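## Task

Pick up the small foam block on the desk and set it down on the counter that stands behind the shelving. The stacked cartons must stay undisturbed. The robot must not fall or be left leaning; either one fails the task. The block has to rest on the counter by itself at the end, not because the robot is holding it there.

## Robot and tools

Robot: a Hello Robot Stretch 4 in a physics simulation, about 1.6 m tall. It has an omni-wheel base (rim within 0.23 m of the base origin), a single arm consisting of a lift on a mast and a telescoping arm that extends forward, a three-joint wrist (yaw, pitch, roll) and a two-finger gripper. Cameras: head_camera, head_left_camera, head_right_camera (fisheye) and wrist_camera. A loose object may occasionally get nudged by an outside push.

Frames: the base frame sits on the floor under the base centre, with x forward, y left and z up. hand_pose is a point between the open fingertips, given in the base frame; its printed value can be off. Odometry frame = base frame at scene start; base_odometry counts wheel turns only, so slip shows up as travel. Heading runs -3.142 to 3.142, positive left.

execute_actions(actions, cameras): actions is a list holding exactly one action, or empty to just read state and images. An action contains base, joints or both, plus optional pace and contact_limits; alternatively it is {"end_of_arm": "enable_torque"} alone. All motions in one action start together. base takes a single command, and each is a relative offset from where the base last measured itself: translate_m (metres, forward positive, -2 to 2, no turning), strafe_m (metres, left positive, -2 to 2) or rotate_rad (radians, counter-clockwise positive, -3.2 to 3.2). joints is a dict of absolute targets by name: lift_m 0 to 1.2; arm_m 0 to 0.55 (extension); wrist_yaw_rad -1.134 to 4.276 (0 forward, positive left, 3.14 folded; above 3.4 the arm may block); wrist_pitch_rad -1.117 to 4.259 (0 level, 1.57 pointing down); wrist_roll_rad -1.117 to 4.259 (positive = clockwise seen from behind); gripper_m -0.038 to 0.141 (fingertip gap in metres, negative squeezes the tips together). A joint target outside its range is clipped and the result notes it; any other bad value or unknown key rejects the whole call with no motion. pace is "slow", "default", "fast" or "max" (base up to 0.1/0.3/0.4/0.6 m/s and 1/2/3/4 rad/s, further capped when the lift is high). contact_limits {"arm_m": x}, x from 0 (lightest) to 0.75, default 0.5, sets how hard the arm may push before stopping. cameras: a list of names, or "all"/null for all, [] for none. Each action lasts at most 15 s. Joints or the base left out of an action may still be driving toward older targets. To unfold at scene start, send lift_m 0.4 with wrist_yaw_rad 0.

wait(seconds 0 to 10) lets the sim run and returns state and images. zoom_image(camera, region [x0,y0,x1,y1] pixels, at most 504x504) enlarges part of that camera's latest image. read_manual gives licence text only. finished_scene(scene 1 or 2) is irreversible; it reports success and gives the next task. Once a call reports a stop, the following motion calls in the same reply are skipped.

Result lines: base_status and joint_status per motion: done; off_target (resting away from target, possibly still pushing); contact_stop_at_<key> (hit something, that part goes slack: a lift may sag, wheels may roll); limit_stop_at_<name>, e.g. tilt (leaning more than 6 degrees, lift/arm/wheels slack) or own_body (self-collision risk, often with the gripper tilted up and rolled); torque_fault (wrist or gripper motor went limp, send enable_torque). on_its_own covers things not commanded; its "held at" is a target, not a position. lidar_m: 12 distances in 30-degree sectors counter-clockwise from straight ahead (4th left, 7th behind, 10th right); "-" means nothing seen or closer than 0.25 m; it can miss glass and thin legs. wrist_depth_mm: a 7x7 grid of median depths, 100-2000 mm. turned_by_wheels vs turned_by_imu differing by more than ~0.1 rad means a collision or slip. base_tilt in degrees (forward/right positive, ~1.5 degree fixed bias). motor_effort in percent with the peak in brackets; a value off its rest range suggests a load or contact. Camera calibration (K, T_world_to_cam in base frame) is given per camera and may be slightly off.

Gripping: command gripper_m below the object's width; the reading and "done" do not prove a hold, but a firm grip shows as a clear gripper effort change. If the fingertips jam on a surface, raise the lift.

Avoid: turning or driving with over 1 kg held and arm_m above 0.2 (tipping risk, worse at fast paces); strong pushes with a high gripper or high contact limit; pressing the gripper into things (torque fault); hitting the cartons; drops, slams and hard hits.

Each tool is called after "Call:" as name(argument=value, ...), one argument or row to a line, values as JSON.

## Session

Call:
execute_actions(
  actions=[],
)

Scene clock: 0.00 s.
base_odometry: x=+0.000 y=+0.000 heading=+0.000 (m, m, rad; odometry frame)
turned_by_wheels: +0.000 (rad since the last result)
turned_by_imu: +0.000 (rad since the last result)
base_tilt: forward=+0.5 right=-0.3 (deg)
lidar_m: 1.18 1.58 1.58 1.85 0.88 0.92 1.17 2.11 1.42 0.94 0.86 0.88
base_status: not commanded
joint_positions: lift_m=+0.263 arm_m=-0.001 wrist_yaw_rad=+3.094 wrist_pitch_rad=-0.016 wrist_roll_rad=+0.013 gripper_m=+0.057
joint_status: not commanded
motor_effort: lift_m=+18 arm_m=+0 wrist_yaw_rad=-2 wrist_pitch_rad=-7 wrist_roll_rad=+2 gripper_m=-4 wheel_0=+0 wheel_1=-1 wheel_2=+0 (%)
hand_pose: x=-0.1139 y=+0.1010 z=+0.4459 quat_wxyz=(+0.024, +0.008, +0.006, +1.000) (m; base frame)
wrist_depth_mm: - 139 - - - 1661 1430 / - 139 - - - 1618 866 / 107 139 236 - 1397 1182 1336 / 121 140 - - 1983 1708 1464 / 1808 - - - 1921 1708 1430 / 1618 1661 196 1537 193 1537 1366 / 1098 1008 1078 - 1060 960 1008
pictures: head_camera, head_left_camera, head_right_camera, wrist_camera
Images, in order (width x height): head_camera 420x560, head_left_camera 420x672, head_right_camera 420x672, wrist_camera 616x392.

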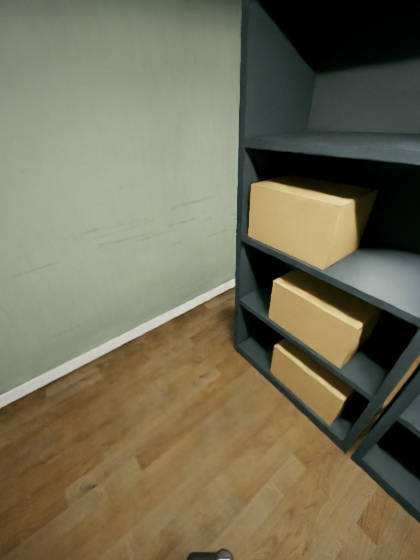

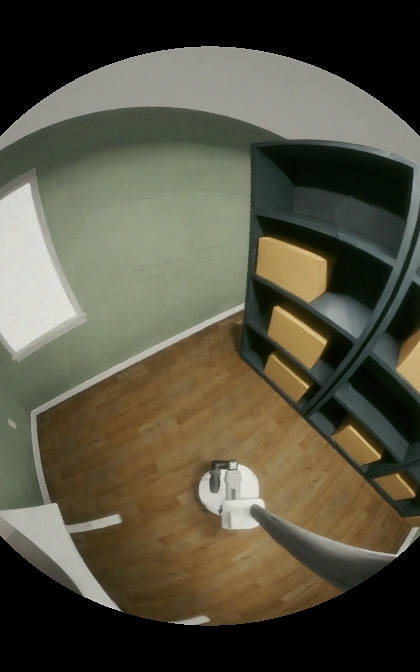

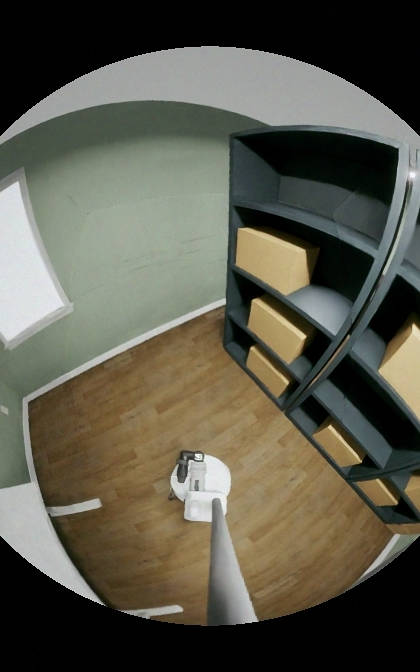

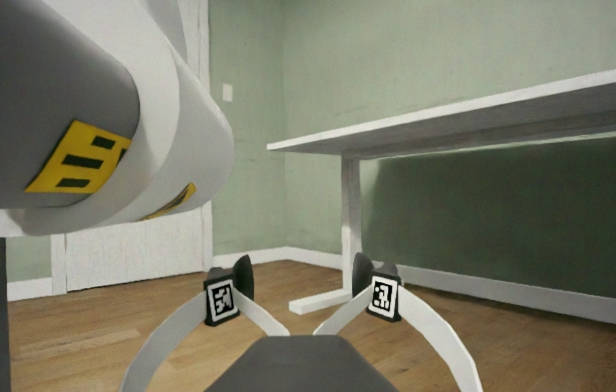

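Call:
execute_actions(
  actions=[
    {"base":{"rotate_rad":2.2},"pace":"fast"},
  ],
)

Scene clock: 4.27 s.
base_odometry: x=+0.000 y=+0.000 heading=+2.200 (m, m, rad; odometry frame)
turned_by_wheels: +2.200 (rad since the last result)
turned_by_imu: +2.206 (rad since the last result)
base_tilt: forward=+0.3 right=-0.3 (deg)
lidar_m: 0.86 0.93 1.30 2.12 1.26 0.92 0.86 0.93 1.24 1.54 1.63 0.92
base_status: done
joint_positions: lift_m=+0.263 arm_m=-0.001 wrist_yaw_rad=+3.094 wrist_pitch_rad=-0.016 wrist_roll_rad=+0.013 gripper_m=+0.057
joint_status: not commanded
motor_effort: lift_m=+18(18) arm_m=+0(0) wrist_yaw_rad=+0(3) wrist_pitch_rad=-7(7) wrist_roll_rad=+0(0) gripper_m=-4(3) wheel_0=-2(7) wheel_1=-1(9) wheel_2=+0(9) (%)
hand_pose: x=-0.1139 y=+0.1010 z=+0.4459 quat_wxyz=(+0.024, +0.008, +0.006, +1.000) (m; base frame)
wrist_depth_mm: - 139 1008 1098 1078 1098 1060 / - 139 1008 1430 1499 1308 1060 / 107 139 236 1464 1499 1366 1078 / 121 140 1008 1464 1499 1308 1078 / 1008 1008 1060 1464 1060 1078 1078 / 1008 1008 195 1336 193 1060 1078 / 991 991 1008 - 1025 960 1008
pictures: head_camera, head_left_camera, head_right_camera, wrist_camera
camera_calibration (this result's frames):
wrist_camera: T_world_to_cam=[[0.0480001, 0.997522, -0.0514457, -0.0721489], [-0.00251625, -0.0513842, -0.998676, 0.498808], [-0.998844, 0.0480659, 0.0000435663, 0.104877], [0, 0, 0, 1]] pos_world=[0.109474, 0.0925599, 0.494432]
Images, in order (width x height): head_camera 420x560, head_left_camera 420x672, head_right_camera 420x672, wrist_camera 616x392.

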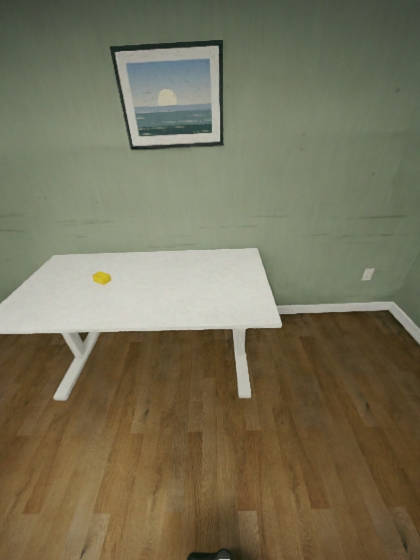

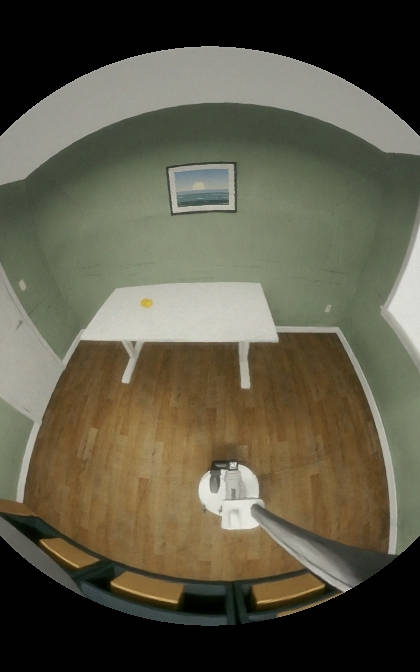

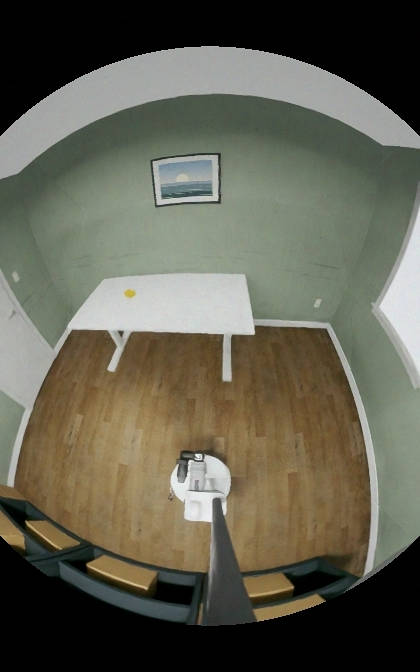

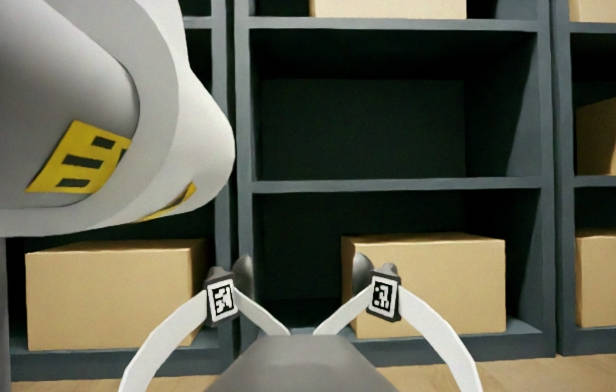

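Call:
execute_actions(
  actions=[
    {"base":{"strafe_m":0.73},"joints":{"lift_m":0.92,"wrist_yaw_rad":0,"gripper_m":0.12},"pace":"fast"},
  ],
  cameras=[],
)

Call:
execute_actions(
  actions=[
    {"base":{"translate_m":0.5},"joints":{"wrist_pitch_rad":1.0,"arm_m":0.3},"pace":"fast"},
  ],
  cameras=["head_camera","wrist_camera"],
)

Scene clock: 18.10 s.
base_odometry: x=-0.590 y=-0.430 heading=+2.200 (m, m, rad; odometry frame)
turned_by_wheels: +0.000 (rad since the last result)
turned_by_imu: +0.001 (rad since the last result)
base_tilt: forward=+0.5 right=-0.2 (deg)
lidar_m: 0.88 0.92 1.43 1.39 1.27 0.91 0.86 0.91 1.27 2.29 1.26 0.93
base_status: done
joint_positions: lift_m=+0.920 arm_m=-0.001 wrist_yaw_rad=+0.000 wrist_pitch_rad=-0.016 wrist_roll_rad=+0.013 gripper_m=+0.120
joint_status: all done
motor_effort: lift_m=+21(23) arm_m=+0(0) wrist_yaw_rad=-4(9) wrist_pitch_rad=-7(7) wrist_roll_rad=+2(3) gripper_m=-2(2) wheel_0=+2(11) wheel_1=-1(12) wheel_2=+0(0) (%)
hand_pose: x=+0.4586 y=-0.0873 z=+1.1025 quat_wxyz=(+1.000, +0.006, -0.008, +0.000) (m; base frame)
wrist_depth_mm: 1499 1464 1499 1464 1464 1499 1499 / 1464 1464 1499 1499 1464 1464 1499 / 1499 1499 1499 1499 1464 1464 1499 / 1464 1464 1499 1464 1499 1499 1499 / 1499 1464 1464 1499 1499 1499 1499 / 1499 1464 1160 1336 1118 1205 1281 / 1537 866 931 - 904 878 878
pictures: none
No camera images: the call's "cameras" was empty. Leave "cameras" out to get every camera's image.

Scene clock: 20.90 s.
base_odometry: x=-0.885 y=-0.025 heading=+2.200 (m, m, rad; odometry frame)
turned_by_wheels: +0.000 (rad since the last result)
turned_by_imu: -0.002 (rad since the last result)
base_tilt: forward=+0.5 right=-0.3 (deg)
lidar_m: 0.36 0.40 0.61 1.37 1.47 1.44 1.38 1.40 2.00 2.27 0.58 0.40
base_status: done
joint_positions: lift_m=+0.920 arm_m=+0.299 wrist_yaw_rad=+0.000 wrist_pitch_rad=+1.001 wrist_roll_rad=+0.013 gripper_m=+0.120
joint_status: all done
motor_effort: lift_m=+21(21) arm_m=+5(7) wrist_yaw_rad=-4(2) wrist_pitch_rad=-3(5) wrist_roll_rad=+0(1) gripper_m=-2(1) wheel_0=+2(8) wheel_1=+2(7) wheel_2=+2(11) (%)
hand_pose: x=+0.6256 y=-0.0874 z=+0.8551 quat_wxyz=(+0.877, +0.006, +0.480, -0.003) (m; base frame)
wrist_depth_mm: 574 574 574 564 564 564 564 / 508 504 504 504 500 504 504 / 455 452 436 433 452 449 449 / 413 410 410 402 410 410 410 / 377 375 375 373 373 373 373 / 347 340 334 345 334 340 343 / 319 315 320 - 319 319 319
pictures: head_camera, wrist_camera
camera_calibration (this result's frames):
wrist_camera: T_world_to_cam=[[-0.0438211, -0.998685, -0.0266211, -0.0368645], [-0.849425, 0.0512719, -0.525213, 1.03353], [0.525888, -0.000402766, -0.850554, 0.621767], [0, 0, 0, 1]] pos_world=[0.549314, -0.0895568, 1.07069]
Images, in order (width x height): head_camera 420x560, wrist_camera 616x392.

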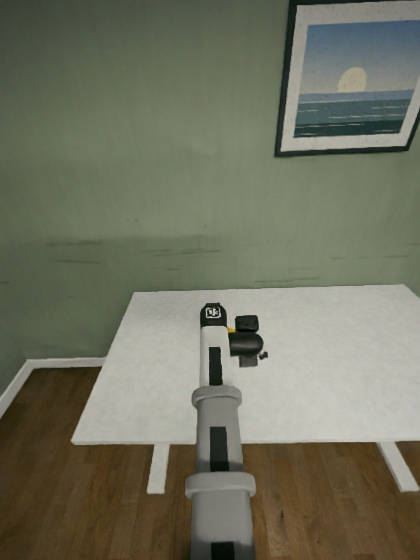

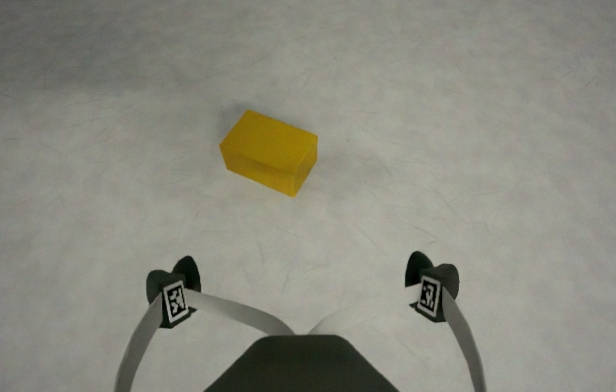

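Call:
execute_actions(
  actions=[
    {"base":{"translate_m":0.08},"joints":{"wrist_pitch_rad":1.3,"arm_m":0.48,"wrist_roll_rad":0.42,"gripper_m":0.141},"pace":"fast"},
  ],
  cameras=[],
)

Call:
execute_actions(
  actions=[
    {"base":{"strafe_m":0.036},"joints":{"lift_m":0.88},"pace":"fast"},
  ],
  cameras=["head_camera","wrist_camera"],
)

Scene clock: 29.63 s.
base_odometry: x=-0.932 y=+0.039 heading=+2.201 (m, m, rad; odometry frame)
turned_by_wheels: +0.000 (rad since the last result)
turned_by_imu: +0.000 (rad since the last result)
base_tilt: forward=+0.4 right=-0.4 (deg)
lidar_m: 0.30 0.34 0.47 1.37 1.41 1.55 1.46 1.52 2.07 2.29 0.43 0.31
base_status: done
joint_positions: lift_m=+0.920 arm_m=+0.479 wrist_yaw_rad=+0.000 wrist_pitch_rad=+1.300 wrist_roll_rad=+0.420 gripper_m=+0.141
joint_status: all done
motor_effort: lift_m=+21(21) arm_m=+6(7) wrist_yaw_rad=+0(1) wrist_pitch_rad=-1(2) wrist_roll_rad=+2(6) gripper_m=-1(2) wheel_0=+1(6) wheel_1=+1(7) wheel_2=+2(11) (%)
hand_pose: x=+0.7270 y=-0.0874 z=+0.8200 quat_wxyz=(+0.779, +0.166, +0.592, -0.126) (m; base frame)
wrist_depth_mm: 415 397 387 377 366 355 349 / 392 382 370 359 353 345 338 / 375 368 357 349 340 332 325 / 364 353 343 336 329 322 315 / 351 340 334 325 319 310 306 / 336 322 274 273 304 298 296 / 325 317 312 - 297 293 289
pictures: none
No camera images: the call's "cameras" was empty. Leave "cameras" out to get every camera's image.

Scene clock: 30.53 s.
base_odometry: x=-0.961 y=+0.018 heading=+2.200 (m, m, rad; odometry frame)
turned_by_wheels: +0.000 (rad since the last result)
turned_by_imu: +0.000 (rad since the last result)
base_tilt: forward=+0.4 right=-0.4 (deg)
lidar_m: 0.30 0.31 0.47 1.34 1.40 1.53 1.46 1.52 2.10 2.30 0.44 0.32
base_status: done
joint_positions: lift_m=+0.880 arm_m=+0.479 wrist_yaw_rad=+0.000 wrist_pitch_rad=+1.300 wrist_roll_rad=+0.420 gripper_m=+0.141
joint_status: all done
motor_effort: lift_m=+15(19) arm_m=+6(6) wrist_yaw_rad=-2(2) wrist_pitch_rad=-1(2) wrist_roll_rad=+1(2) gripper_m=-1(1) wheel_0=+1(9) wheel_1=-3(9) wheel_2=+0(1) (%)
hand_pose: x=+0.7270 y=-0.0874 z=+0.7804 quat_wxyz=(+0.778, +0.166, +0.592, -0.126) (m; base frame)
wrist_depth_mm: 359 349 340 330 322 314 307 / 343 334 325 319 309 301 297 / 330 322 314 307 298 291 286 / 319 310 303 296 289 282 277 / 307 300 291 241 278 273 267 / 296 282 277 233 265 262 260 / 286 279 274 - 262 256 251
pictures: head_camera, wrist_camera
camera_calibration (this result's frames):
wrist_camera: T_world_to_cam=[[-0.426572, -0.896871, -0.11687, 0.323159], [-0.868425, 0.442253, -0.224165, 0.893496], [0.252734, 0.0058699, -0.967518, 0.795371], [0, 0, 0, 1]] pos_world=[0.712768, -0.109989, 1.00759]
Images, in order (width x height): head_camera 420x560, wrist_camera 616x392.

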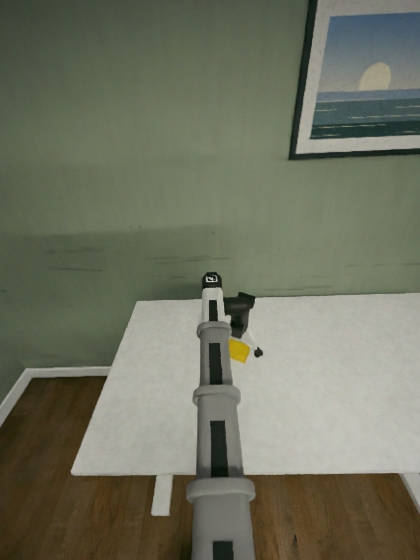

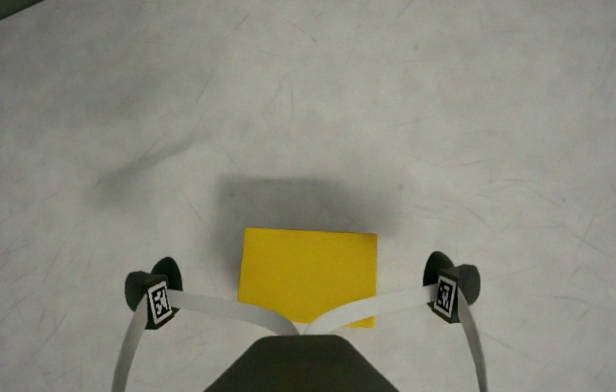

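Call:
execute_actions(
  actions=[
    {"joints":{"lift_m":0.842}},
  ],
  cameras=["wrist_camera"],
)

Call:
execute_actions(
  actions=[
    {"joints":{"gripper_m":0.03}},
  ],
  cameras=["wrist_camera","head_camera"],
)

Scene clock: 39.30 s.
base_odometry: x=-0.961 y=+0.018 heading=+2.200 (m, m, rad; odometry frame)
turned_by_wheels: +0.000 (rad since the last result)
turned_by_imu: +0.000 (rad since the last result)
base_tilt: forward=+0.4 right=-0.3 (deg)
lidar_m: 0.30 0.33 0.50 1.32 1.40 1.51 1.45 1.46 2.11 2.32 0.46 0.32
base_status: not commanded
joint_positions: lift_m=+0.843 arm_m=+0.479 wrist_yaw_rad=+0.000 wrist_pitch_rad=+1.301 wrist_roll_rad=+0.420 gripper_m=+0.141
joint_status: all done
motor_effort: lift_m=+10(16) arm_m=+6(6) wrist_yaw_rad=+1(1) wrist_pitch_rad=-3(3) wrist_roll_rad=+1(3) gripper_m=+0(0) wheel_0=+2(2) wheel_1=-2(3) wheel_2=+0(0) (%)
hand_pose: x=+0.7268 y=-0.0875 z=+0.7428 quat_wxyz=(+0.778, +0.166, +0.592, -0.126) (m; base frame)
wrist_depth_mm: 317 307 300 291 283 277 272 / 306 296 287 281 274 267 262 / 293 285 277 270 263 257 253 / 281 274 265 260 255 249 245 / 270 264 255 206 243 240 236 / 260 248 206 199 200 229 229 / 251 245 241 - 230 224 221
pictures: wrist_camera
camera_calibration (this result's frames):
wrist_camera: T_world_to_cam=[[-0.427218, -0.896584, -0.116714, 0.319036], [-0.868224, 0.442837, -0.223791, 0.884577], [0.252333, 0.00572596, -0.967624, 0.759408], [0, 0, 0, 1]] pos_world=[0.712685, -0.110029, 0.970017]
Images, in order (width x height): wrist_camera 616x392.

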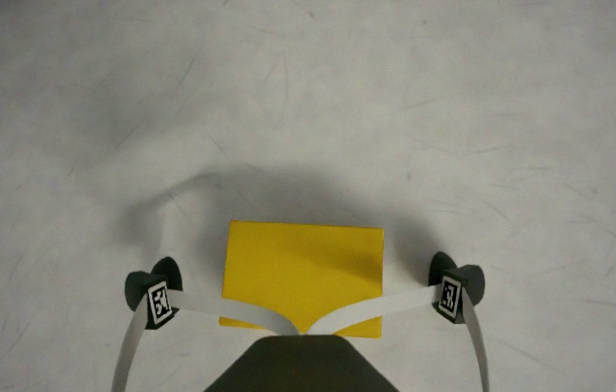

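Scene clock: 41.40 s.
base_odometry: x=-0.961 y=+0.018 heading=+2.200 (m, m, rad; odometry frame)
turned_by_wheels: +0.000 (rad since the last result)
turned_by_imu: +0.000 (rad since the last result)
base_tilt: forward=+0.5 right=-0.4 (deg)
lidar_m: 0.31 0.33 0.47 1.32 1.42 1.53 1.46 1.50 2.10 2.30 0.45 0.32
base_status: not commanded
joint_positions: lift_m=+0.842 arm_m=+0.479 wrist_yaw_rad=-0.001 wrist_pitch_rad=+1.301 wrist_roll_rad=+0.420 gripper_m=+0.031
joint_status: all done
motor_effort: lift_m=+14(15) arm_m=+6(6) wrist_yaw_rad=+1(23) wrist_pitch_rad=-4(26) wrist_roll_rad=+3(5) gripper_m=-29(29) wheel_0=-3(8) wheel_1=-3(3) wheel_2=-1(10) (%)
hand_pose: x=+0.7267 y=-0.0875 z=+0.7425 quat_wxyz=(+0.778, +0.166, +0.592, -0.126) (m; base frame)
wrist_depth_mm: 312 303 294 287 279 273 267 / 298 290 282 276 270 262 258 / 287 279 272 266 259 253 248 / 277 268 263 256 251 245 240 / 266 259 195 191 212 236 233 / 256 245 186 185 183 228 225 / 248 241 237 - 226 222 219
pictures: head_camera, wrist_camera
camera_calibration (this result's frames):
wrist_camera: T_world_to_cam=[[-0.427309, -0.896561, -0.116556, 0.318888], [-0.868264, 0.442884, -0.223544, 0.884259], [0.252042, 0.00567929, -0.9677, 0.759316], [0, 0, 0, 1]] pos_world=[0.712655, -0.110035, 0.969629]
Images, in order (width x height): head_camera 420x560, wrist_camera 616x392.

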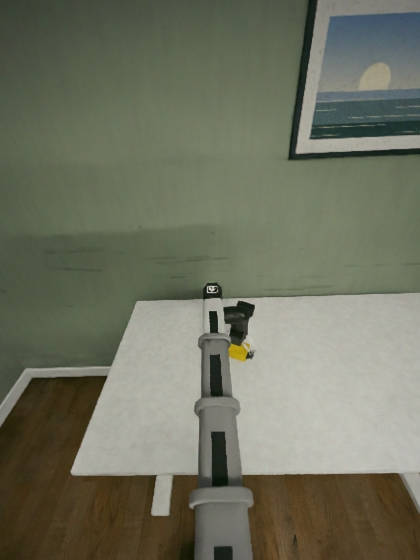

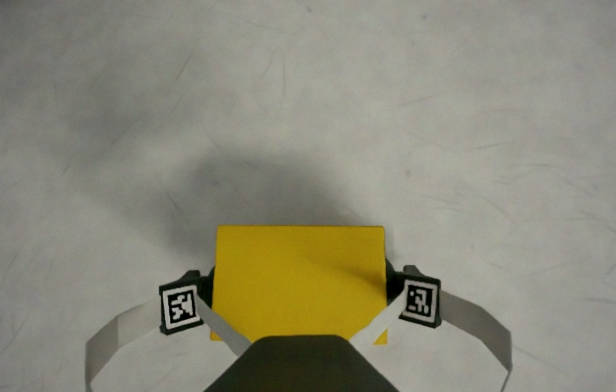

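Call:
execute_actions(
  actions=[
    {"joints":{"lift_m":0.9}},
  ],
  cameras=[],
)

Call:
execute_actions(
  actions=[
    {"base":{"translate_m":-0.5},"joints":{"arm_m":0.0,"wrist_roll_rad":0},"pace":"fast"},
  ],
  cameras=[],
)

Call:
execute_actions(
  actions=[
    {"base":{"rotate_rad":1.9},"pace":"fast"},
  ],
)

Scene clock: 47.20 s.
base_odometry: x=-0.961 y=+0.018 heading=+2.200 (m, m, rad; odometry frame)
turned_by_wheels: +0.000 (rad since the last result)
turned_by_imu: +0.000 (rad since the last result)
base_tilt: forward=+0.4 right=-0.2 (deg)
lidar_m: 0.31 0.34 0.46 1.34 1.39 1.52 1.46 1.53 2.12 2.32 0.46 0.34
base_status: not commanded
joint_positions: lift_m=+0.900 arm_m=+0.479 wrist_yaw_rad=-0.001 wrist_pitch_rad=+1.301 wrist_roll_rad=+0.420 gripper_m=+0.031
joint_status: all done
motor_effort: lift_m=+22(22) arm_m=+6(5) wrist_yaw_rad=-1(1) wrist_pitch_rad=-3(3) wrist_roll_rad=+0(1) gripper_m=-29(28) wheel_0=-3(3) wheel_1=-3(3) wheel_2=-1(1) (%)
hand_pose: x=+0.7268 y=-0.0875 z=+0.7999 quat_wxyz=(+0.778, +0.166, +0.592, -0.126) (m; base frame)
wrist_depth_mm: 382 375 362 351 343 334 327 / 368 357 349 340 330 322 317 / 353 343 334 327 320 312 306 / 340 332 324 315 309 301 296 / 327 319 195 191 212 293 286 / 315 301 186 185 183 279 278 / 306 296 291 - 278 272 268
pictures: none
No camera images: the call's "cameras" was empty. Leave "cameras" out to get every camera's image.

Scene clock: 49.97 s.
base_odometry: x=-0.667 y=-0.386 heading=+2.200 (m, m, rad; odometry frame)
turned_by_wheels: +0.000 (rad since the last result)
turned_by_imu: +0.002 (rad since the last result)
base_tilt: forward=+0.5 right=-0.5 (deg)
lidar_m: 0.80 0.82 1.41 1.32 1.37 1.01 0.95 0.98 1.38 2.35 1.12 0.81
base_status: done
joint_positions: lift_m=+0.900 arm_m=+0.001 wrist_yaw_rad=+0.000 wrist_pitch_rad=+1.301 wrist_roll_rad=+0.000 gripper_m=+0.031
joint_status: all done
motor_effort: lift_m=+21(22) arm_m=-5(6) wrist_yaw_rad=+1(2) wrist_pitch_rad=-3(3) wrist_roll_rad=+0(7) gripper_m=-29(29) wheel_0=-2(6) wheel_1=-2(6) wheel_2=-1(10) (%)
hand_pose: x=+0.2487 y=-0.0874 z=+0.7999 quat_wxyz=(+0.796, +0.000, +0.606, +0.000) (m; base frame)
wrist_depth_mm: 1205 1205 1205 1205 1205 1205 1205 / 1160 1138 1138 1160 1160 1138 1160 / 1098 1118 1098 1118 1098 1098 1118 / 1060 1060 1060 1060 1078 1060 1042 / 1025 1025 195 191 212 1025 1025 / 991 976 186 185 184 976 991 / 946 946 750 - 946 946 960
pictures: none
No camera images: the call's "cameras" was empty. Leave "cameras" out to get every camera's image.

Scene clock: 52.23 s.
base_odometry: x=-0.667 y=-0.386 heading=-2.184 (m, m, rad; odometry frame)
turned_by_wheels: +1.900 (rad since the last result)
turned_by_imu: +1.906 (rad since the last result)
base_tilt: forward=+0.3 right=-0.3 (deg)
lidar_m: 1.38 1.08 0.95 0.95 1.19 2.34 2.40 0.91 0.81 0.80 1.52 1.34
base_status: done
joint_positions: lift_m=+0.900 arm_m=+0.001 wrist_yaw_rad=+0.000 wrist_pitch_rad=+1.301 wrist_roll_rad=+0.000 gripper_m=+0.031
joint_status: not commanded
motor_effort: lift_m=+21(21) arm_m=-5(5) wrist_yaw_rad=+0(0) wrist_pitch_rad=-3(3) wrist_roll_rad=+0(1) gripper_m=-29(30) wheel_0=+0(8) wheel_1=+1(8) wheel_2=+0(7) (%)
hand_pose: x=+0.2487 y=-0.0874 z=+0.7999 quat_wxyz=(+0.796, +0.000, +0.606, +0.000) (m; base frame)
wrist_depth_mm: 1118 1205 1205 1205 1229 1205 1205 / 1118 1138 1160 1138 1138 1160 1160 / 1098 1118 1118 1098 1118 1098 1118 / 1078 1078 1042 1060 1060 1078 1060 / 1025 1008 195 191 212 1025 1042 / 991 976 186 185 183 991 991 / 946 946 750 - 960 960 946
pictures: head_camera, head_left_camera, head_right_camera, wrist_camera
camera_calibration (this result's frames):
wrist_camera: T_world_to_cam=[[-0.037966, -0.999238, -0.00907094, -0.0704369], [-0.967176, 0.0390272, -0.251094, 0.49341], [0.251257, -0.000759858, -0.96792, 0.935201], [0, 0, 0, 1]] pos_world=[0.239564, -0.088929, 1.02845]
Images, in order (width x height): head_camera 420x560, head_left_camera 420x672, head_right_camera 420x672, wrist_camera 616x392.

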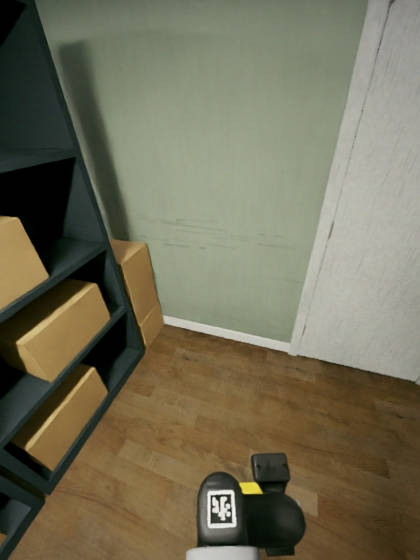

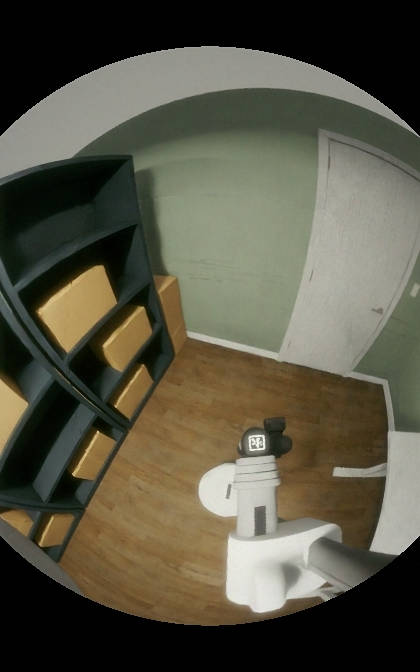

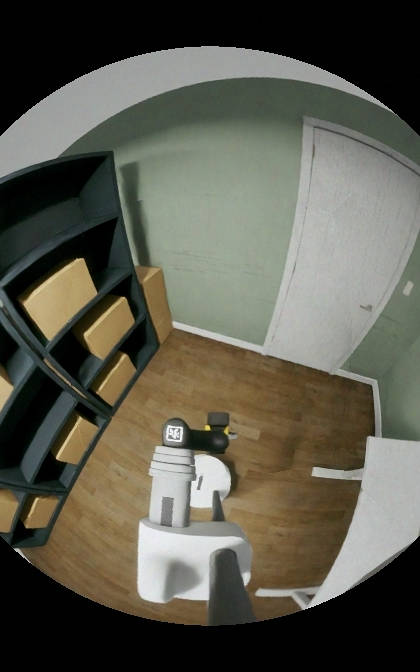

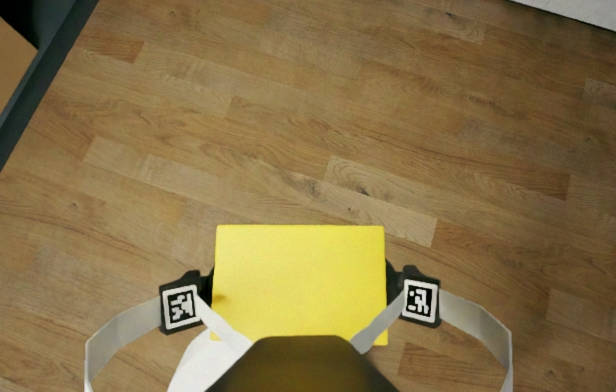

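Call:
execute_actions(
  actions=[
    {"base":{"rotate_rad":2.8},"joints":{"lift_m":0.5},"pace":"fast"},
  ],
  cameras=["head_camera"],
)

Call:
execute_actions(
  actions=[
    {"base":{"translate_m":1.95},"pace":"fast"},
  ],
)

Scene clock: 65.67 s.
base_odometry: x=-0.667 y=-0.386 heading=+0.616 (m, m, rad; odometry frame)
turned_by_wheels: +2.800 (rad since the last result)
turned_by_imu: +2.808 (rad since the last result)
base_tilt: forward=+0.5 right=-0.4 (deg)
lidar_m: 2.33 1.15 0.84 0.81 0.86 1.40 1.35 1.36 0.99 0.93 0.99 1.38
base_status: done
joint_positions: lift_m=+0.500 arm_m=+0.001 wrist_yaw_rad=+0.000 wrist_pitch_rad=+1.301 wrist_roll_rad=+0.000 gripper_m=+0.031
joint_status: all done
motor_effort: lift_m=+16(20) arm_m=-5(5) wrist_yaw_rad=-1(0) wrist_pitch_rad=-2(3) wrist_roll_rad=+0(0) gripper_m=-27(28) wheel_0=-2(8) wheel_1=-2(8) wheel_2=-2(7) (%)
hand_pose: x=+0.2489 y=-0.0874 z=+0.4004 quat_wxyz=(+0.796, +0.000, +0.605, +0.000) (m; base frame)
wrist_depth_mm: 732 732 741 732 732 741 741 / 699 699 707 715 699 707 707 / 676 676 676 676 676 676 676 / 647 654 647 654 654 647 654 / 627 627 195 191 212 627 627 / 603 585 186 185 184 603 603 / 580 387 382 - 585 574 580
pictures: head_camera
Images, in order (width x height): head_camera 420x560.

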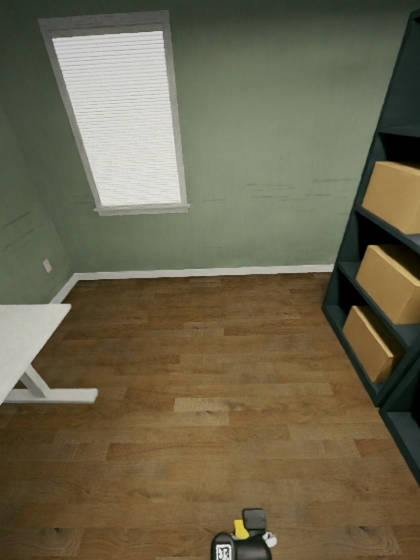

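Scene clock: 71.83 s.
base_odometry: x=+0.924 y=+0.741 heading=+0.616 (m, m, rad; odometry frame)
turned_by_wheels: +0.000 (rad since the last result)
turned_by_imu: -0.008 (rad since the last result)
base_tilt: forward=+0.5 right=-0.2 (deg)
lidar_m: 0.37 0.39 0.54 1.58 1.24 1.20 3.36 1.38 0.99 1.00 0.57 0.42
base_status: done
joint_positions: lift_m=+0.500 arm_m=+0.001 wrist_yaw_rad=+0.000 wrist_pitch_rad=+1.301 wrist_roll_rad=+0.000 gripper_m=+0.031
joint_status: not commanded
motor_effort: lift_m=+16(16) arm_m=-5(5) wrist_yaw_rad=+0(1) wrist_pitch_rad=-2(2) wrist_roll_rad=+1(1) gripper_m=-30(29) wheel_0=+0(8) wheel_1=+0(9) wheel_2=+1(12) (%)
hand_pose: x=+0.2488 y=-0.0874 z=+0.4004 quat_wxyz=(+0.796, +0.000, +0.605, +0.000) (m; base frame)
wrist_depth_mm: 254 256 258 258 259 259 258 / 325 327 329 330 332 332 332 / 449 452 452 459 459 459 459 / 640 640 640 640 647 640 647 / 627 621 196 191 211 627 627 / 603 591 186 185 184 609 603 / 580 387 382 - 585 580 585
pictures: head_camera, head_left_camera, head_right_camera, wrist_camera
camera_calibration (this result's frames):
wrist_camera: T_world_to_cam=[[-0.0378161, -0.999243, -0.00908017, -0.0740804], [-0.96713, 0.0388843, -0.251293, 0.393217], [0.251456, -0.000721219, -0.967869, 0.548418], [0, 0, 0, 1]] pos_world=[0.239588, -0.0889189, 0.628937]
Images, in order (width x height): head_camera 420x560, head_left_camera 420x672, head_right_camera 420x672, wrist_camera 616x392.

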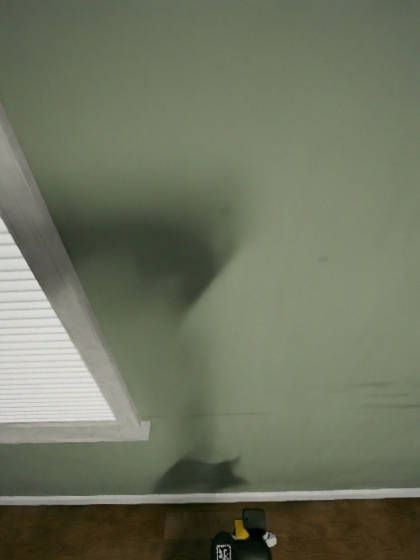

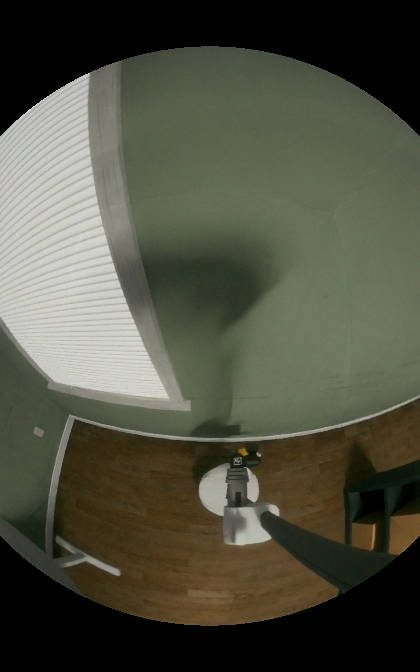

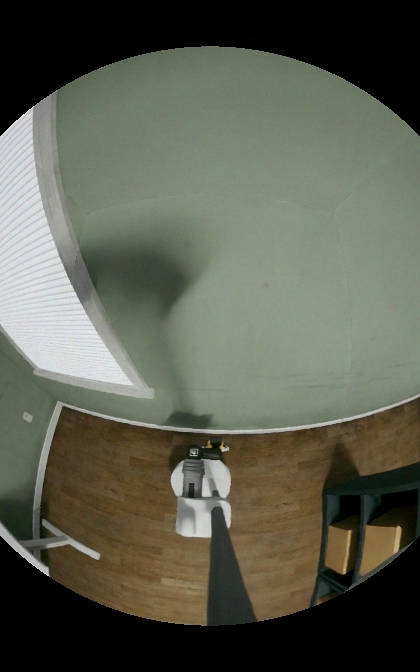

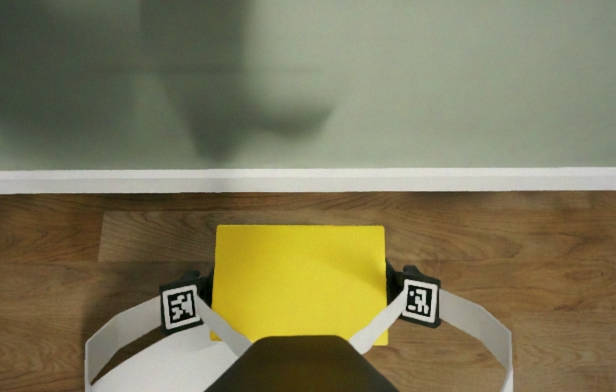

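Call:
execute_actions(
  actions=[
    {"base":{"rotate_rad":-1.565},"pace":"fast"},
  ],
  cameras=["head_camera","head_left_camera"],
)

Scene clock: 77.80 s.
base_odometry: x=+0.924 y=+0.741 heading=-0.949 (m, m, rad; odometry frame)
turned_by_wheels: -1.565 (rad since the last result)
turned_by_imu: -1.569 (rad since the last result)
base_tilt: forward=+0.3 right=-0.3 (deg)
lidar_m: 1.01 0.55 0.41 0.40 0.40 0.51 1.59 1.24 1.16 3.28 1.43 1.02
base_status: done
joint_positions: lift_m=+0.500 arm_m=+0.001 wrist_yaw_rad=+0.000 wrist_pitch_rad=+1.301 wrist_roll_rad=+0.000 gripper_m=+0.031
joint_status: not commanded
motor_effort: lift_m=+16(16) arm_m=-5(5) wrist_yaw_rad=-1(2) wrist_pitch_rad=-2(2) wrist_roll_rad=-1(0) gripper_m=-32(29) wheel_0=+0(9) wheel_1=+0(11) wheel_2=-1(7) (%)
hand_pose: x=+0.2488 y=-0.0874 z=+0.4004 quat_wxyz=(+0.796, +0.000, +0.605, +0.000) (m; base frame)
wrist_depth_mm: 699 732 732 741 741 741 741 / 683 699 707 707 707 707 715 / 661 676 676 683 676 676 676 / 647 647 654 647 647 654 654 / 621 627 196 191 212 627 627 / 603 591 186 185 184 603 609 / 580 384 384 - 585 580 580
pictures: head_camera, head_left_camera
Images, in order (width x height): head_camera 420x560, head_left_camera 420x672.

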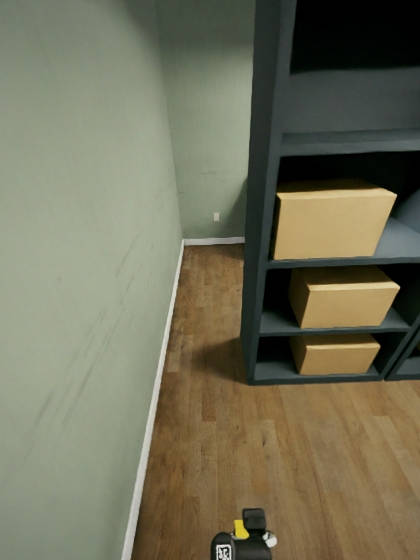

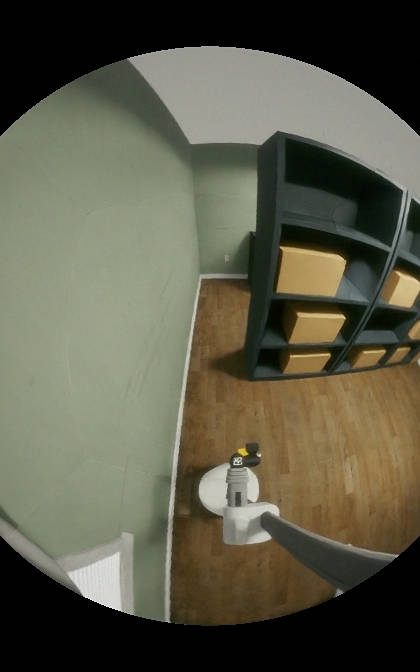

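Call:
execute_actions(
  actions=[
    {"base":{"strafe_m":0.06},"pace":"fast"},
  ],
  cameras=[],
)

Call:
execute_actions(
  actions=[
    {"base":{"translate_m":0.65},"pace":"fast"},
  ],
  cameras=["head_camera","head_left_camera"],
)

Scene clock: 86.97 s.
base_odometry: x=+0.973 y=+0.776 heading=-0.949 (m, m, rad; odometry frame)
turned_by_wheels: +0.000 (rad since the last result)
turned_by_imu: +0.000 (rad since the last result)
base_tilt: forward=+0.3 right=-0.3 (deg)
lidar_m: 1.06 0.47 0.34 0.32 0.35 0.46 1.47 1.31 1.23 3.37 1.40 1.02
base_status: done
joint_positions: lift_m=+0.500 arm_m=+0.001 wrist_yaw_rad=+0.000 wrist_pitch_rad=+1.301 wrist_roll_rad=+0.000 gripper_m=+0.031
joint_status: not commanded
motor_effort: lift_m=+16(16) arm_m=-5(5) wrist_yaw_rad=+0(1) wrist_pitch_rad=-2(2) wrist_roll_rad=+0(1) gripper_m=-30(28) wheel_0=+0(12) wheel_1=-2(10) wheel_2=+0(1) (%)
hand_pose: x=+0.2488 y=-0.0874 z=+0.4004 quat_wxyz=(+0.796, +0.000, +0.605, +0.000) (m; base frame)
wrist_depth_mm: 627 741 741 732 732 741 741 / 621 707 707 707 707 707 715 / 597 676 676 676 676 676 676 / 591 647 647 654 647 647 654 / 597 627 196 191 212 627 627 / 597 597 187 185 183 603 603 / 574 384 382 - 585 574 585
pictures: none
No camera images: the call's "cameras" was empty. Leave "cameras" out to get every camera's image.

Scene clock: 89.87 s.
base_odometry: x=+1.352 y=+0.248 heading=-0.949 (m, m, rad; odometry frame)
turned_by_wheels: +0.000 (rad since the last result)
turned_by_imu: -0.002 (rad since the last result)
base_tilt: forward=+0.4 right=-0.3 (deg)
lidar_m: 1.32 0.48 0.33 0.31 0.36 0.50 1.35 1.73 2.12 1.30 0.47 0.42
base_status: done
joint_positions: lift_m=+0.500 arm_m=+0.001 wrist_yaw_rad=+0.000 wrist_pitch_rad=+1.301 wrist_roll_rad=+0.000 gripper_m=+0.031
joint_status: not commanded
motor_effort: lift_m=+16(16) arm_m=-5(5) wrist_yaw_rad=-2(1) wrist_pitch_rad=-2(2) wrist_roll_rad=+2(0) gripper_m=-29(28) wheel_0=-1(6) wheel_1=+0(7) wheel_2=+1(11) (%)
hand_pose: x=+0.2488 y=-0.0874 z=+0.4004 quat_wxyz=(+0.796, +0.000, +0.605, +0.000) (m; base frame)
wrist_depth_mm: 615 732 741 741 715 359 259 / 615 707 715 707 691 364 260 / 591 676 676 676 668 368 307 / 591 647 647 647 640 569 580 / 585 621 196 191 212 627 634 / 591 591 186 185 183 603 603 / 580 387 382 - 591 580 585
pictures: head_camera, head_left_camera
Images, in order (width x height): head_camera 420x560, head_left_camera 420x672.

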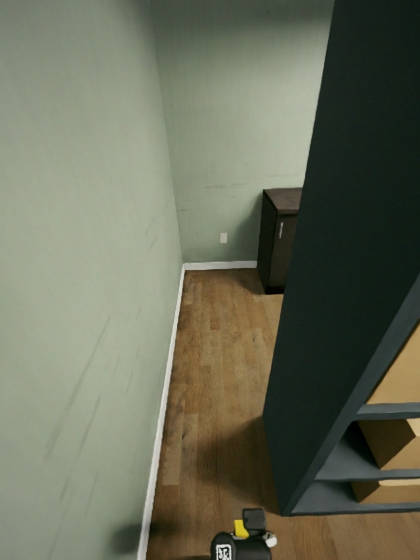

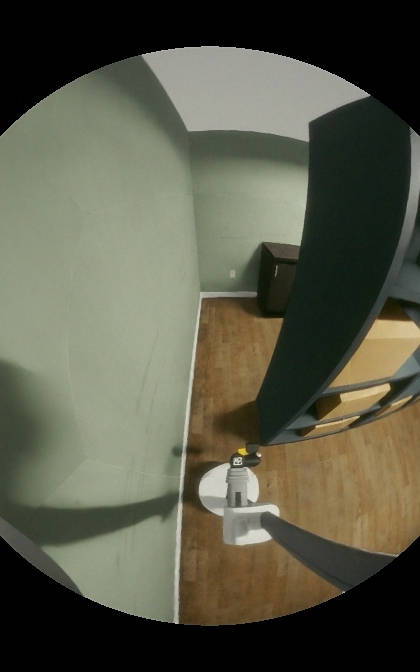

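Call:
execute_actions(
  actions=[
    {"base":{"translate_m":1.15},"pace":"fast"},
  ],
)

Scene clock: 99.10 s.
base_odometry: x=+2.022 y=-0.687 heading=-0.949 (m, m, rad; odometry frame)
turned_by_wheels: +0.000 (rad since the last result)
turned_by_imu: -0.004 (rad since the last result)
base_tilt: forward=+0.4 right=-0.4 (deg)
lidar_m: 1.30 0.45 0.33 0.30 0.34 0.49 1.37 0.42 0.50 1.38 1.05 0.90
base_status: done
joint_positions: lift_m=+0.500 arm_m=+0.001 wrist_yaw_rad=+0.000 wrist_pitch_rad=+1.301 wrist_roll_rad=+0.000 gripper_m=+0.031
joint_status: not commanded
motor_effort: lift_m=+16(16) arm_m=-5(5) wrist_yaw_rad=+1(2) wrist_pitch_rad=-2(2) wrist_roll_rad=-1(1) gripper_m=-28(29) wheel_0=+0(8) wheel_1=+0(7) wheel_2=+0(12) (%)
hand_pose: x=+0.2488 y=-0.0874 z=+0.4004 quat_wxyz=(+0.796, +0.000, +0.605, +0.000) (m; base frame)
wrist_depth_mm: 615 732 741 732 732 741 741 / 615 707 707 707 707 699 715 / 591 676 676 676 668 683 683 / 585 647 647 647 654 654 654 / 585 621 196 191 212 627 634 / 591 603 186 185 183 603 603 / 574 384 384 - 585 580 585
pictures: head_camera, head_left_camera, head_right_camera, wrist_camera
camera_calibration (this result's frames):
wrist_camera: T_world_to_cam=[[-0.0378111, -0.999244, -0.00907774, -0.0740831], [-0.96714, 0.0388789, -0.251252, 0.393189], [0.251415, -0.000720677, -0.967879, 0.548432], [0, 0, 0, 1]] pos_world=[0.239584, -0.0889185, 0.628933]
Images, in order (width x height): head_camera 420x560, head_left_camera 420x672, head_right_camera 420x672, wrist_camera 616x392.

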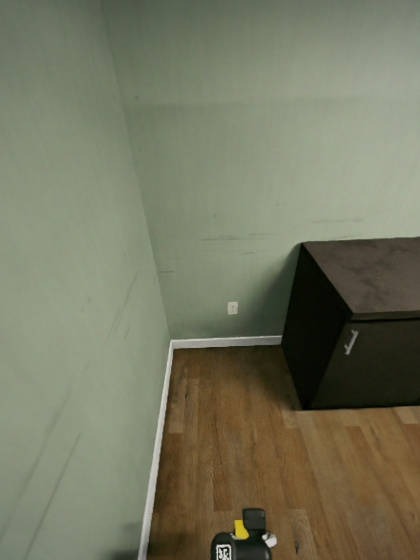

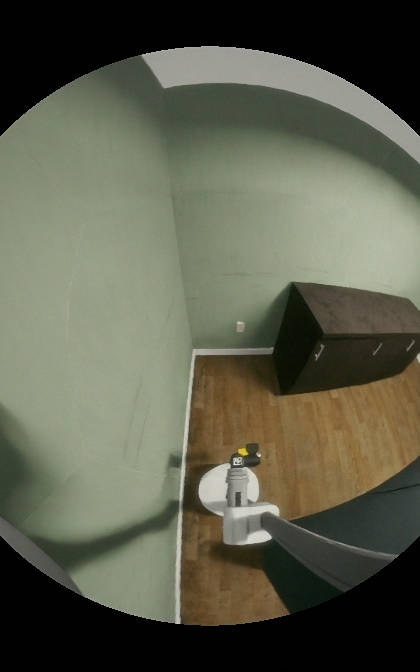

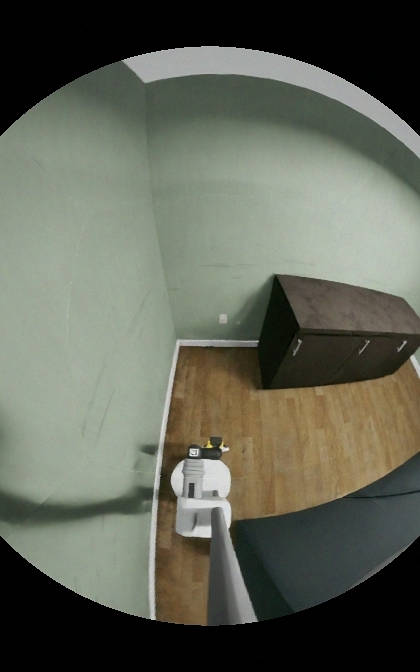

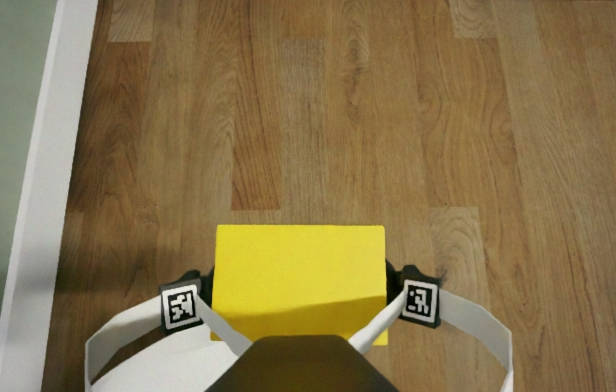

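Call:
execute_actions(
  actions=[
    {"base":{"translate_m":0.3},"joints":{"lift_m":1.02},"pace":"fast"},
  ],
  cameras=[],
)

Call:
execute_actions(
  actions=[
    {"base":{"strafe_m":-0.75},"joints":{"arm_m":0.45},"pace":"fast"},
  ],
  cameras=["head_camera","wrist_camera"],
)

Scene clock: 107.87 s.
base_odometry: x=+2.197 y=-0.931 heading=-0.949 (m, m, rad; odometry frame)
turned_by_wheels: +0.000 (rad since the last result)
turned_by_imu: -0.001 (rad since the last result)
base_tilt: forward=+0.5 right=-0.3 (deg)
lidar_m: 1.02 0.46 0.34 0.31 0.34 0.48 1.06 0.69 0.92 1.70 0.65 0.75
base_status: done
joint_positions: lift_m=+1.020 arm_m=+0.001 wrist_yaw_rad=+0.000 wrist_pitch_rad=+1.301 wrist_roll_rad=+0.000 gripper_m=+0.031
joint_status: all done
motor_effort: lift_m=+21(24) arm_m=-5(5) wrist_yaw_rad=-1(2) wrist_pitch_rad=-3(2) wrist_roll_rad=+1(1) gripper_m=-30(30) wheel_0=+1(5) wheel_1=+0(7) wheel_2=+0(13) (%)
hand_pose: x=+0.2488 y=-0.0874 z=+0.9199 quat_wxyz=(+0.796, +0.000, +0.605, +0.000) (m; base frame)
wrist_depth_mm: 627 946 1160 1182 1182 866 609 / 627 931 1281 1281 1281 878 615 / 609 931 1255 1229 1229 878 647 / 609 931 1182 1205 1182 1118 991 / 609 917 195 191 211 1160 1138 / 615 750 186 185 183 1098 1098 / 615 917 866 - 1078 1060 1060
pictures: none
No camera images: the call's "cameras" was empty. Leave "cameras" out to get every camera's image.

Scene clock: 111.53 s.
base_odometry: x=+1.589 y=-1.369 heading=-0.945 (m, m, rad; odometry frame)
turned_by_wheels: +0.003 (rad since the last result)
turned_by_imu: +0.358 (rad since the last result)
base_tilt: forward=+0.3 right=-0.4 (deg)
lidar_m: 0.43 1.08 0.96 0.99 0.74 0.64 0.65 0.77 1.58 0.77 0.47 0.40
base_status: done
joint_positions: lift_m=+1.021 arm_m=+0.449 wrist_yaw_rad=+0.002 wrist_pitch_rad=+1.308 wrist_roll_rad=+0.001 gripper_m=+0.030
joint_status: all done
on_its_own: wrist_pitch_rad is at rest, and its effort (-24) is outside its rest range (-23 to +23)
motor_effort: lift_m=+12(21) arm_m=+4(10) wrist_yaw_rad=-6(19) wrist_pitch_rad=-24(40) wrist_roll_rad=-2(4) gripper_m=-23(28) wheel_0=+23(34) wheel_1=+10(14) wheel_2=+10(15) (%)
hand_pose: x=+0.6952 y=-0.0873 z=+0.9201 quat_wxyz=(+0.794, +0.000, +0.608, +0.000) (m; base frame)
wrist_depth_mm: 878 798 676 585 512 278 278 / 976 1118 891 768 603 267 267 / 1025 1229 1229 1042 336 257 256 / 1098 1182 1182 1182 251 247 246 / 1138 1160 191 191 238 237 238 / 1118 176 183 183 184 229 229 / 1078 1078 1060 - 223 221 221
pictures: head_camera, wrist_camera
camera_calibration (this result's frames):
wrist_camera: T_world_to_cam=[[-0.0370988, -0.99927, -0.00908587, -0.0528372], [-0.969042, 0.0381944, -0.243924, 0.949981], [0.244093, -0.000244673, -0.969752, 0.946116], [0, 0, 0, 1]] pos_world=[0.687671, -0.0888511, 1.14874]
Images, in order (width x height): head_camera 420x560, wrist_camera 616x392.

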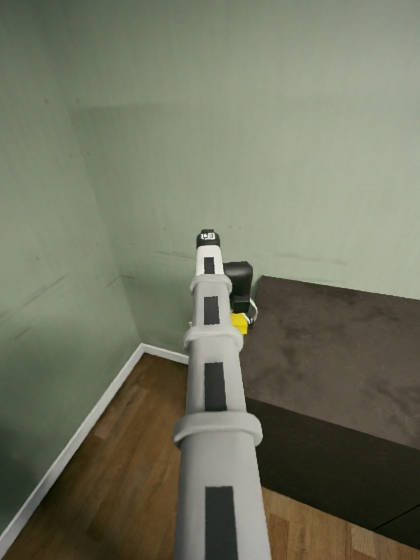

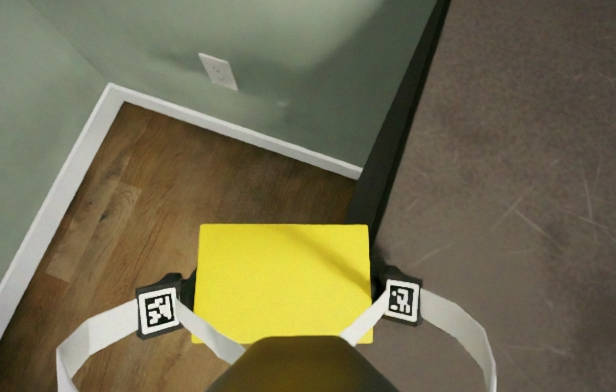

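Call:
execute_actions(
  actions=[
    {"base":{"strafe_m":0.04},"joints":{"lift_m":1.14},"pace":"slow"},
  ],
)

Scene clock: 116.57 s.
base_odometry: x=+1.621 y=-1.345 heading=-0.946 (m, m, rad; odometry frame)
turned_by_wheels: +0.000 (rad since the last result)
turned_by_imu: +0.000 (rad since the last result)
base_tilt: forward=+0.4 right=-0.3 (deg)
lidar_m: 0.43 1.09 0.94 0.95 0.68 0.61 0.62 0.78 1.56 0.80 0.49 0.42
base_status: done
joint_positions: lift_m=+1.140 arm_m=+0.449 wrist_yaw_rad=+0.000 wrist_pitch_rad=+1.301 wrist_roll_rad=+0.000 gripper_m=+0.031
joint_status: all done
motor_effort: lift_m=+22(22) arm_m=+4(4) wrist_yaw_rad=-1(7) wrist_pitch_rad=-3(24) wrist_roll_rad=-3(2) gripper_m=-29(30) wheel_0=-2(20) wheel_1=+2(12) wheel_2=-1(10) (%)
hand_pose: x=+0.6970 y=-0.0874 z=+1.0399 quat_wxyz=(+0.796, +0.000, +0.606, +0.000) (m; base frame)
wrist_depth_mm: 866 798 683 603 530 418 415 / 960 1098 904 768 634 402 399 / 991 1336 1308 1060 580 384 384 / 1060 1308 1308 1281 389 370 368 / 1138 1255 196 191 212 355 355 / 1182 1205 186 185 184 342 343 / 1160 1160 1160 - 332 330 330
pictures: head_camera, head_left_camera, head_right_camera, wrist_camera
camera_calibration (this result's frames):
wrist_camera: T_world_to_cam=[[-0.0375874, -0.999252, -0.00909713, -0.0514399], [-0.967224, 0.0386674, -0.250962, 0.987115], [0.251126, -0.000634044, -0.967954, 1.05495], [0, 0, 0, 1]] pos_world=[0.687904, -0.0889017, 1.2684]
Images, in order (width x height): head_camera 420x560, head_left_camera 420x672, head_right_camera 420x672, wrist_camera 616x392.

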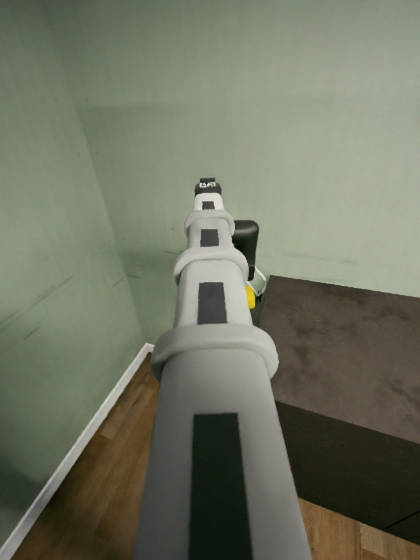

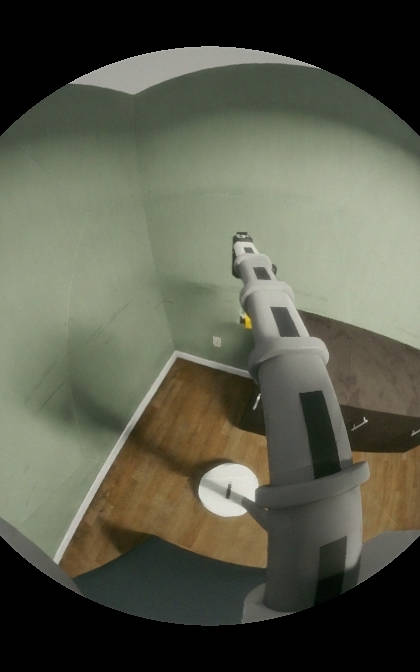

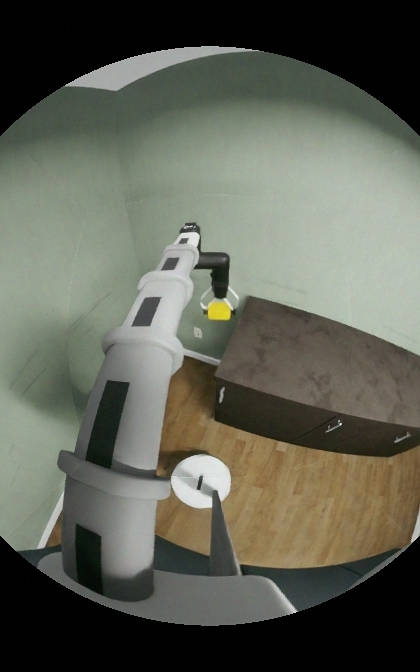

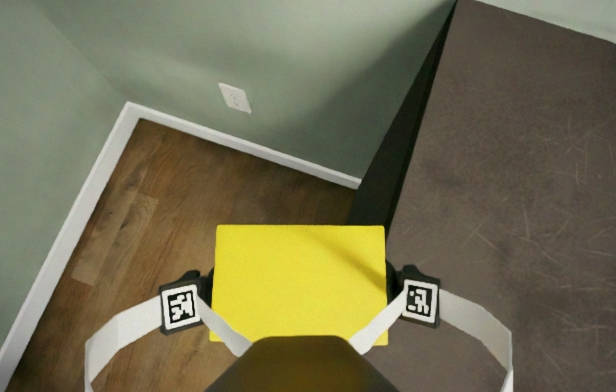

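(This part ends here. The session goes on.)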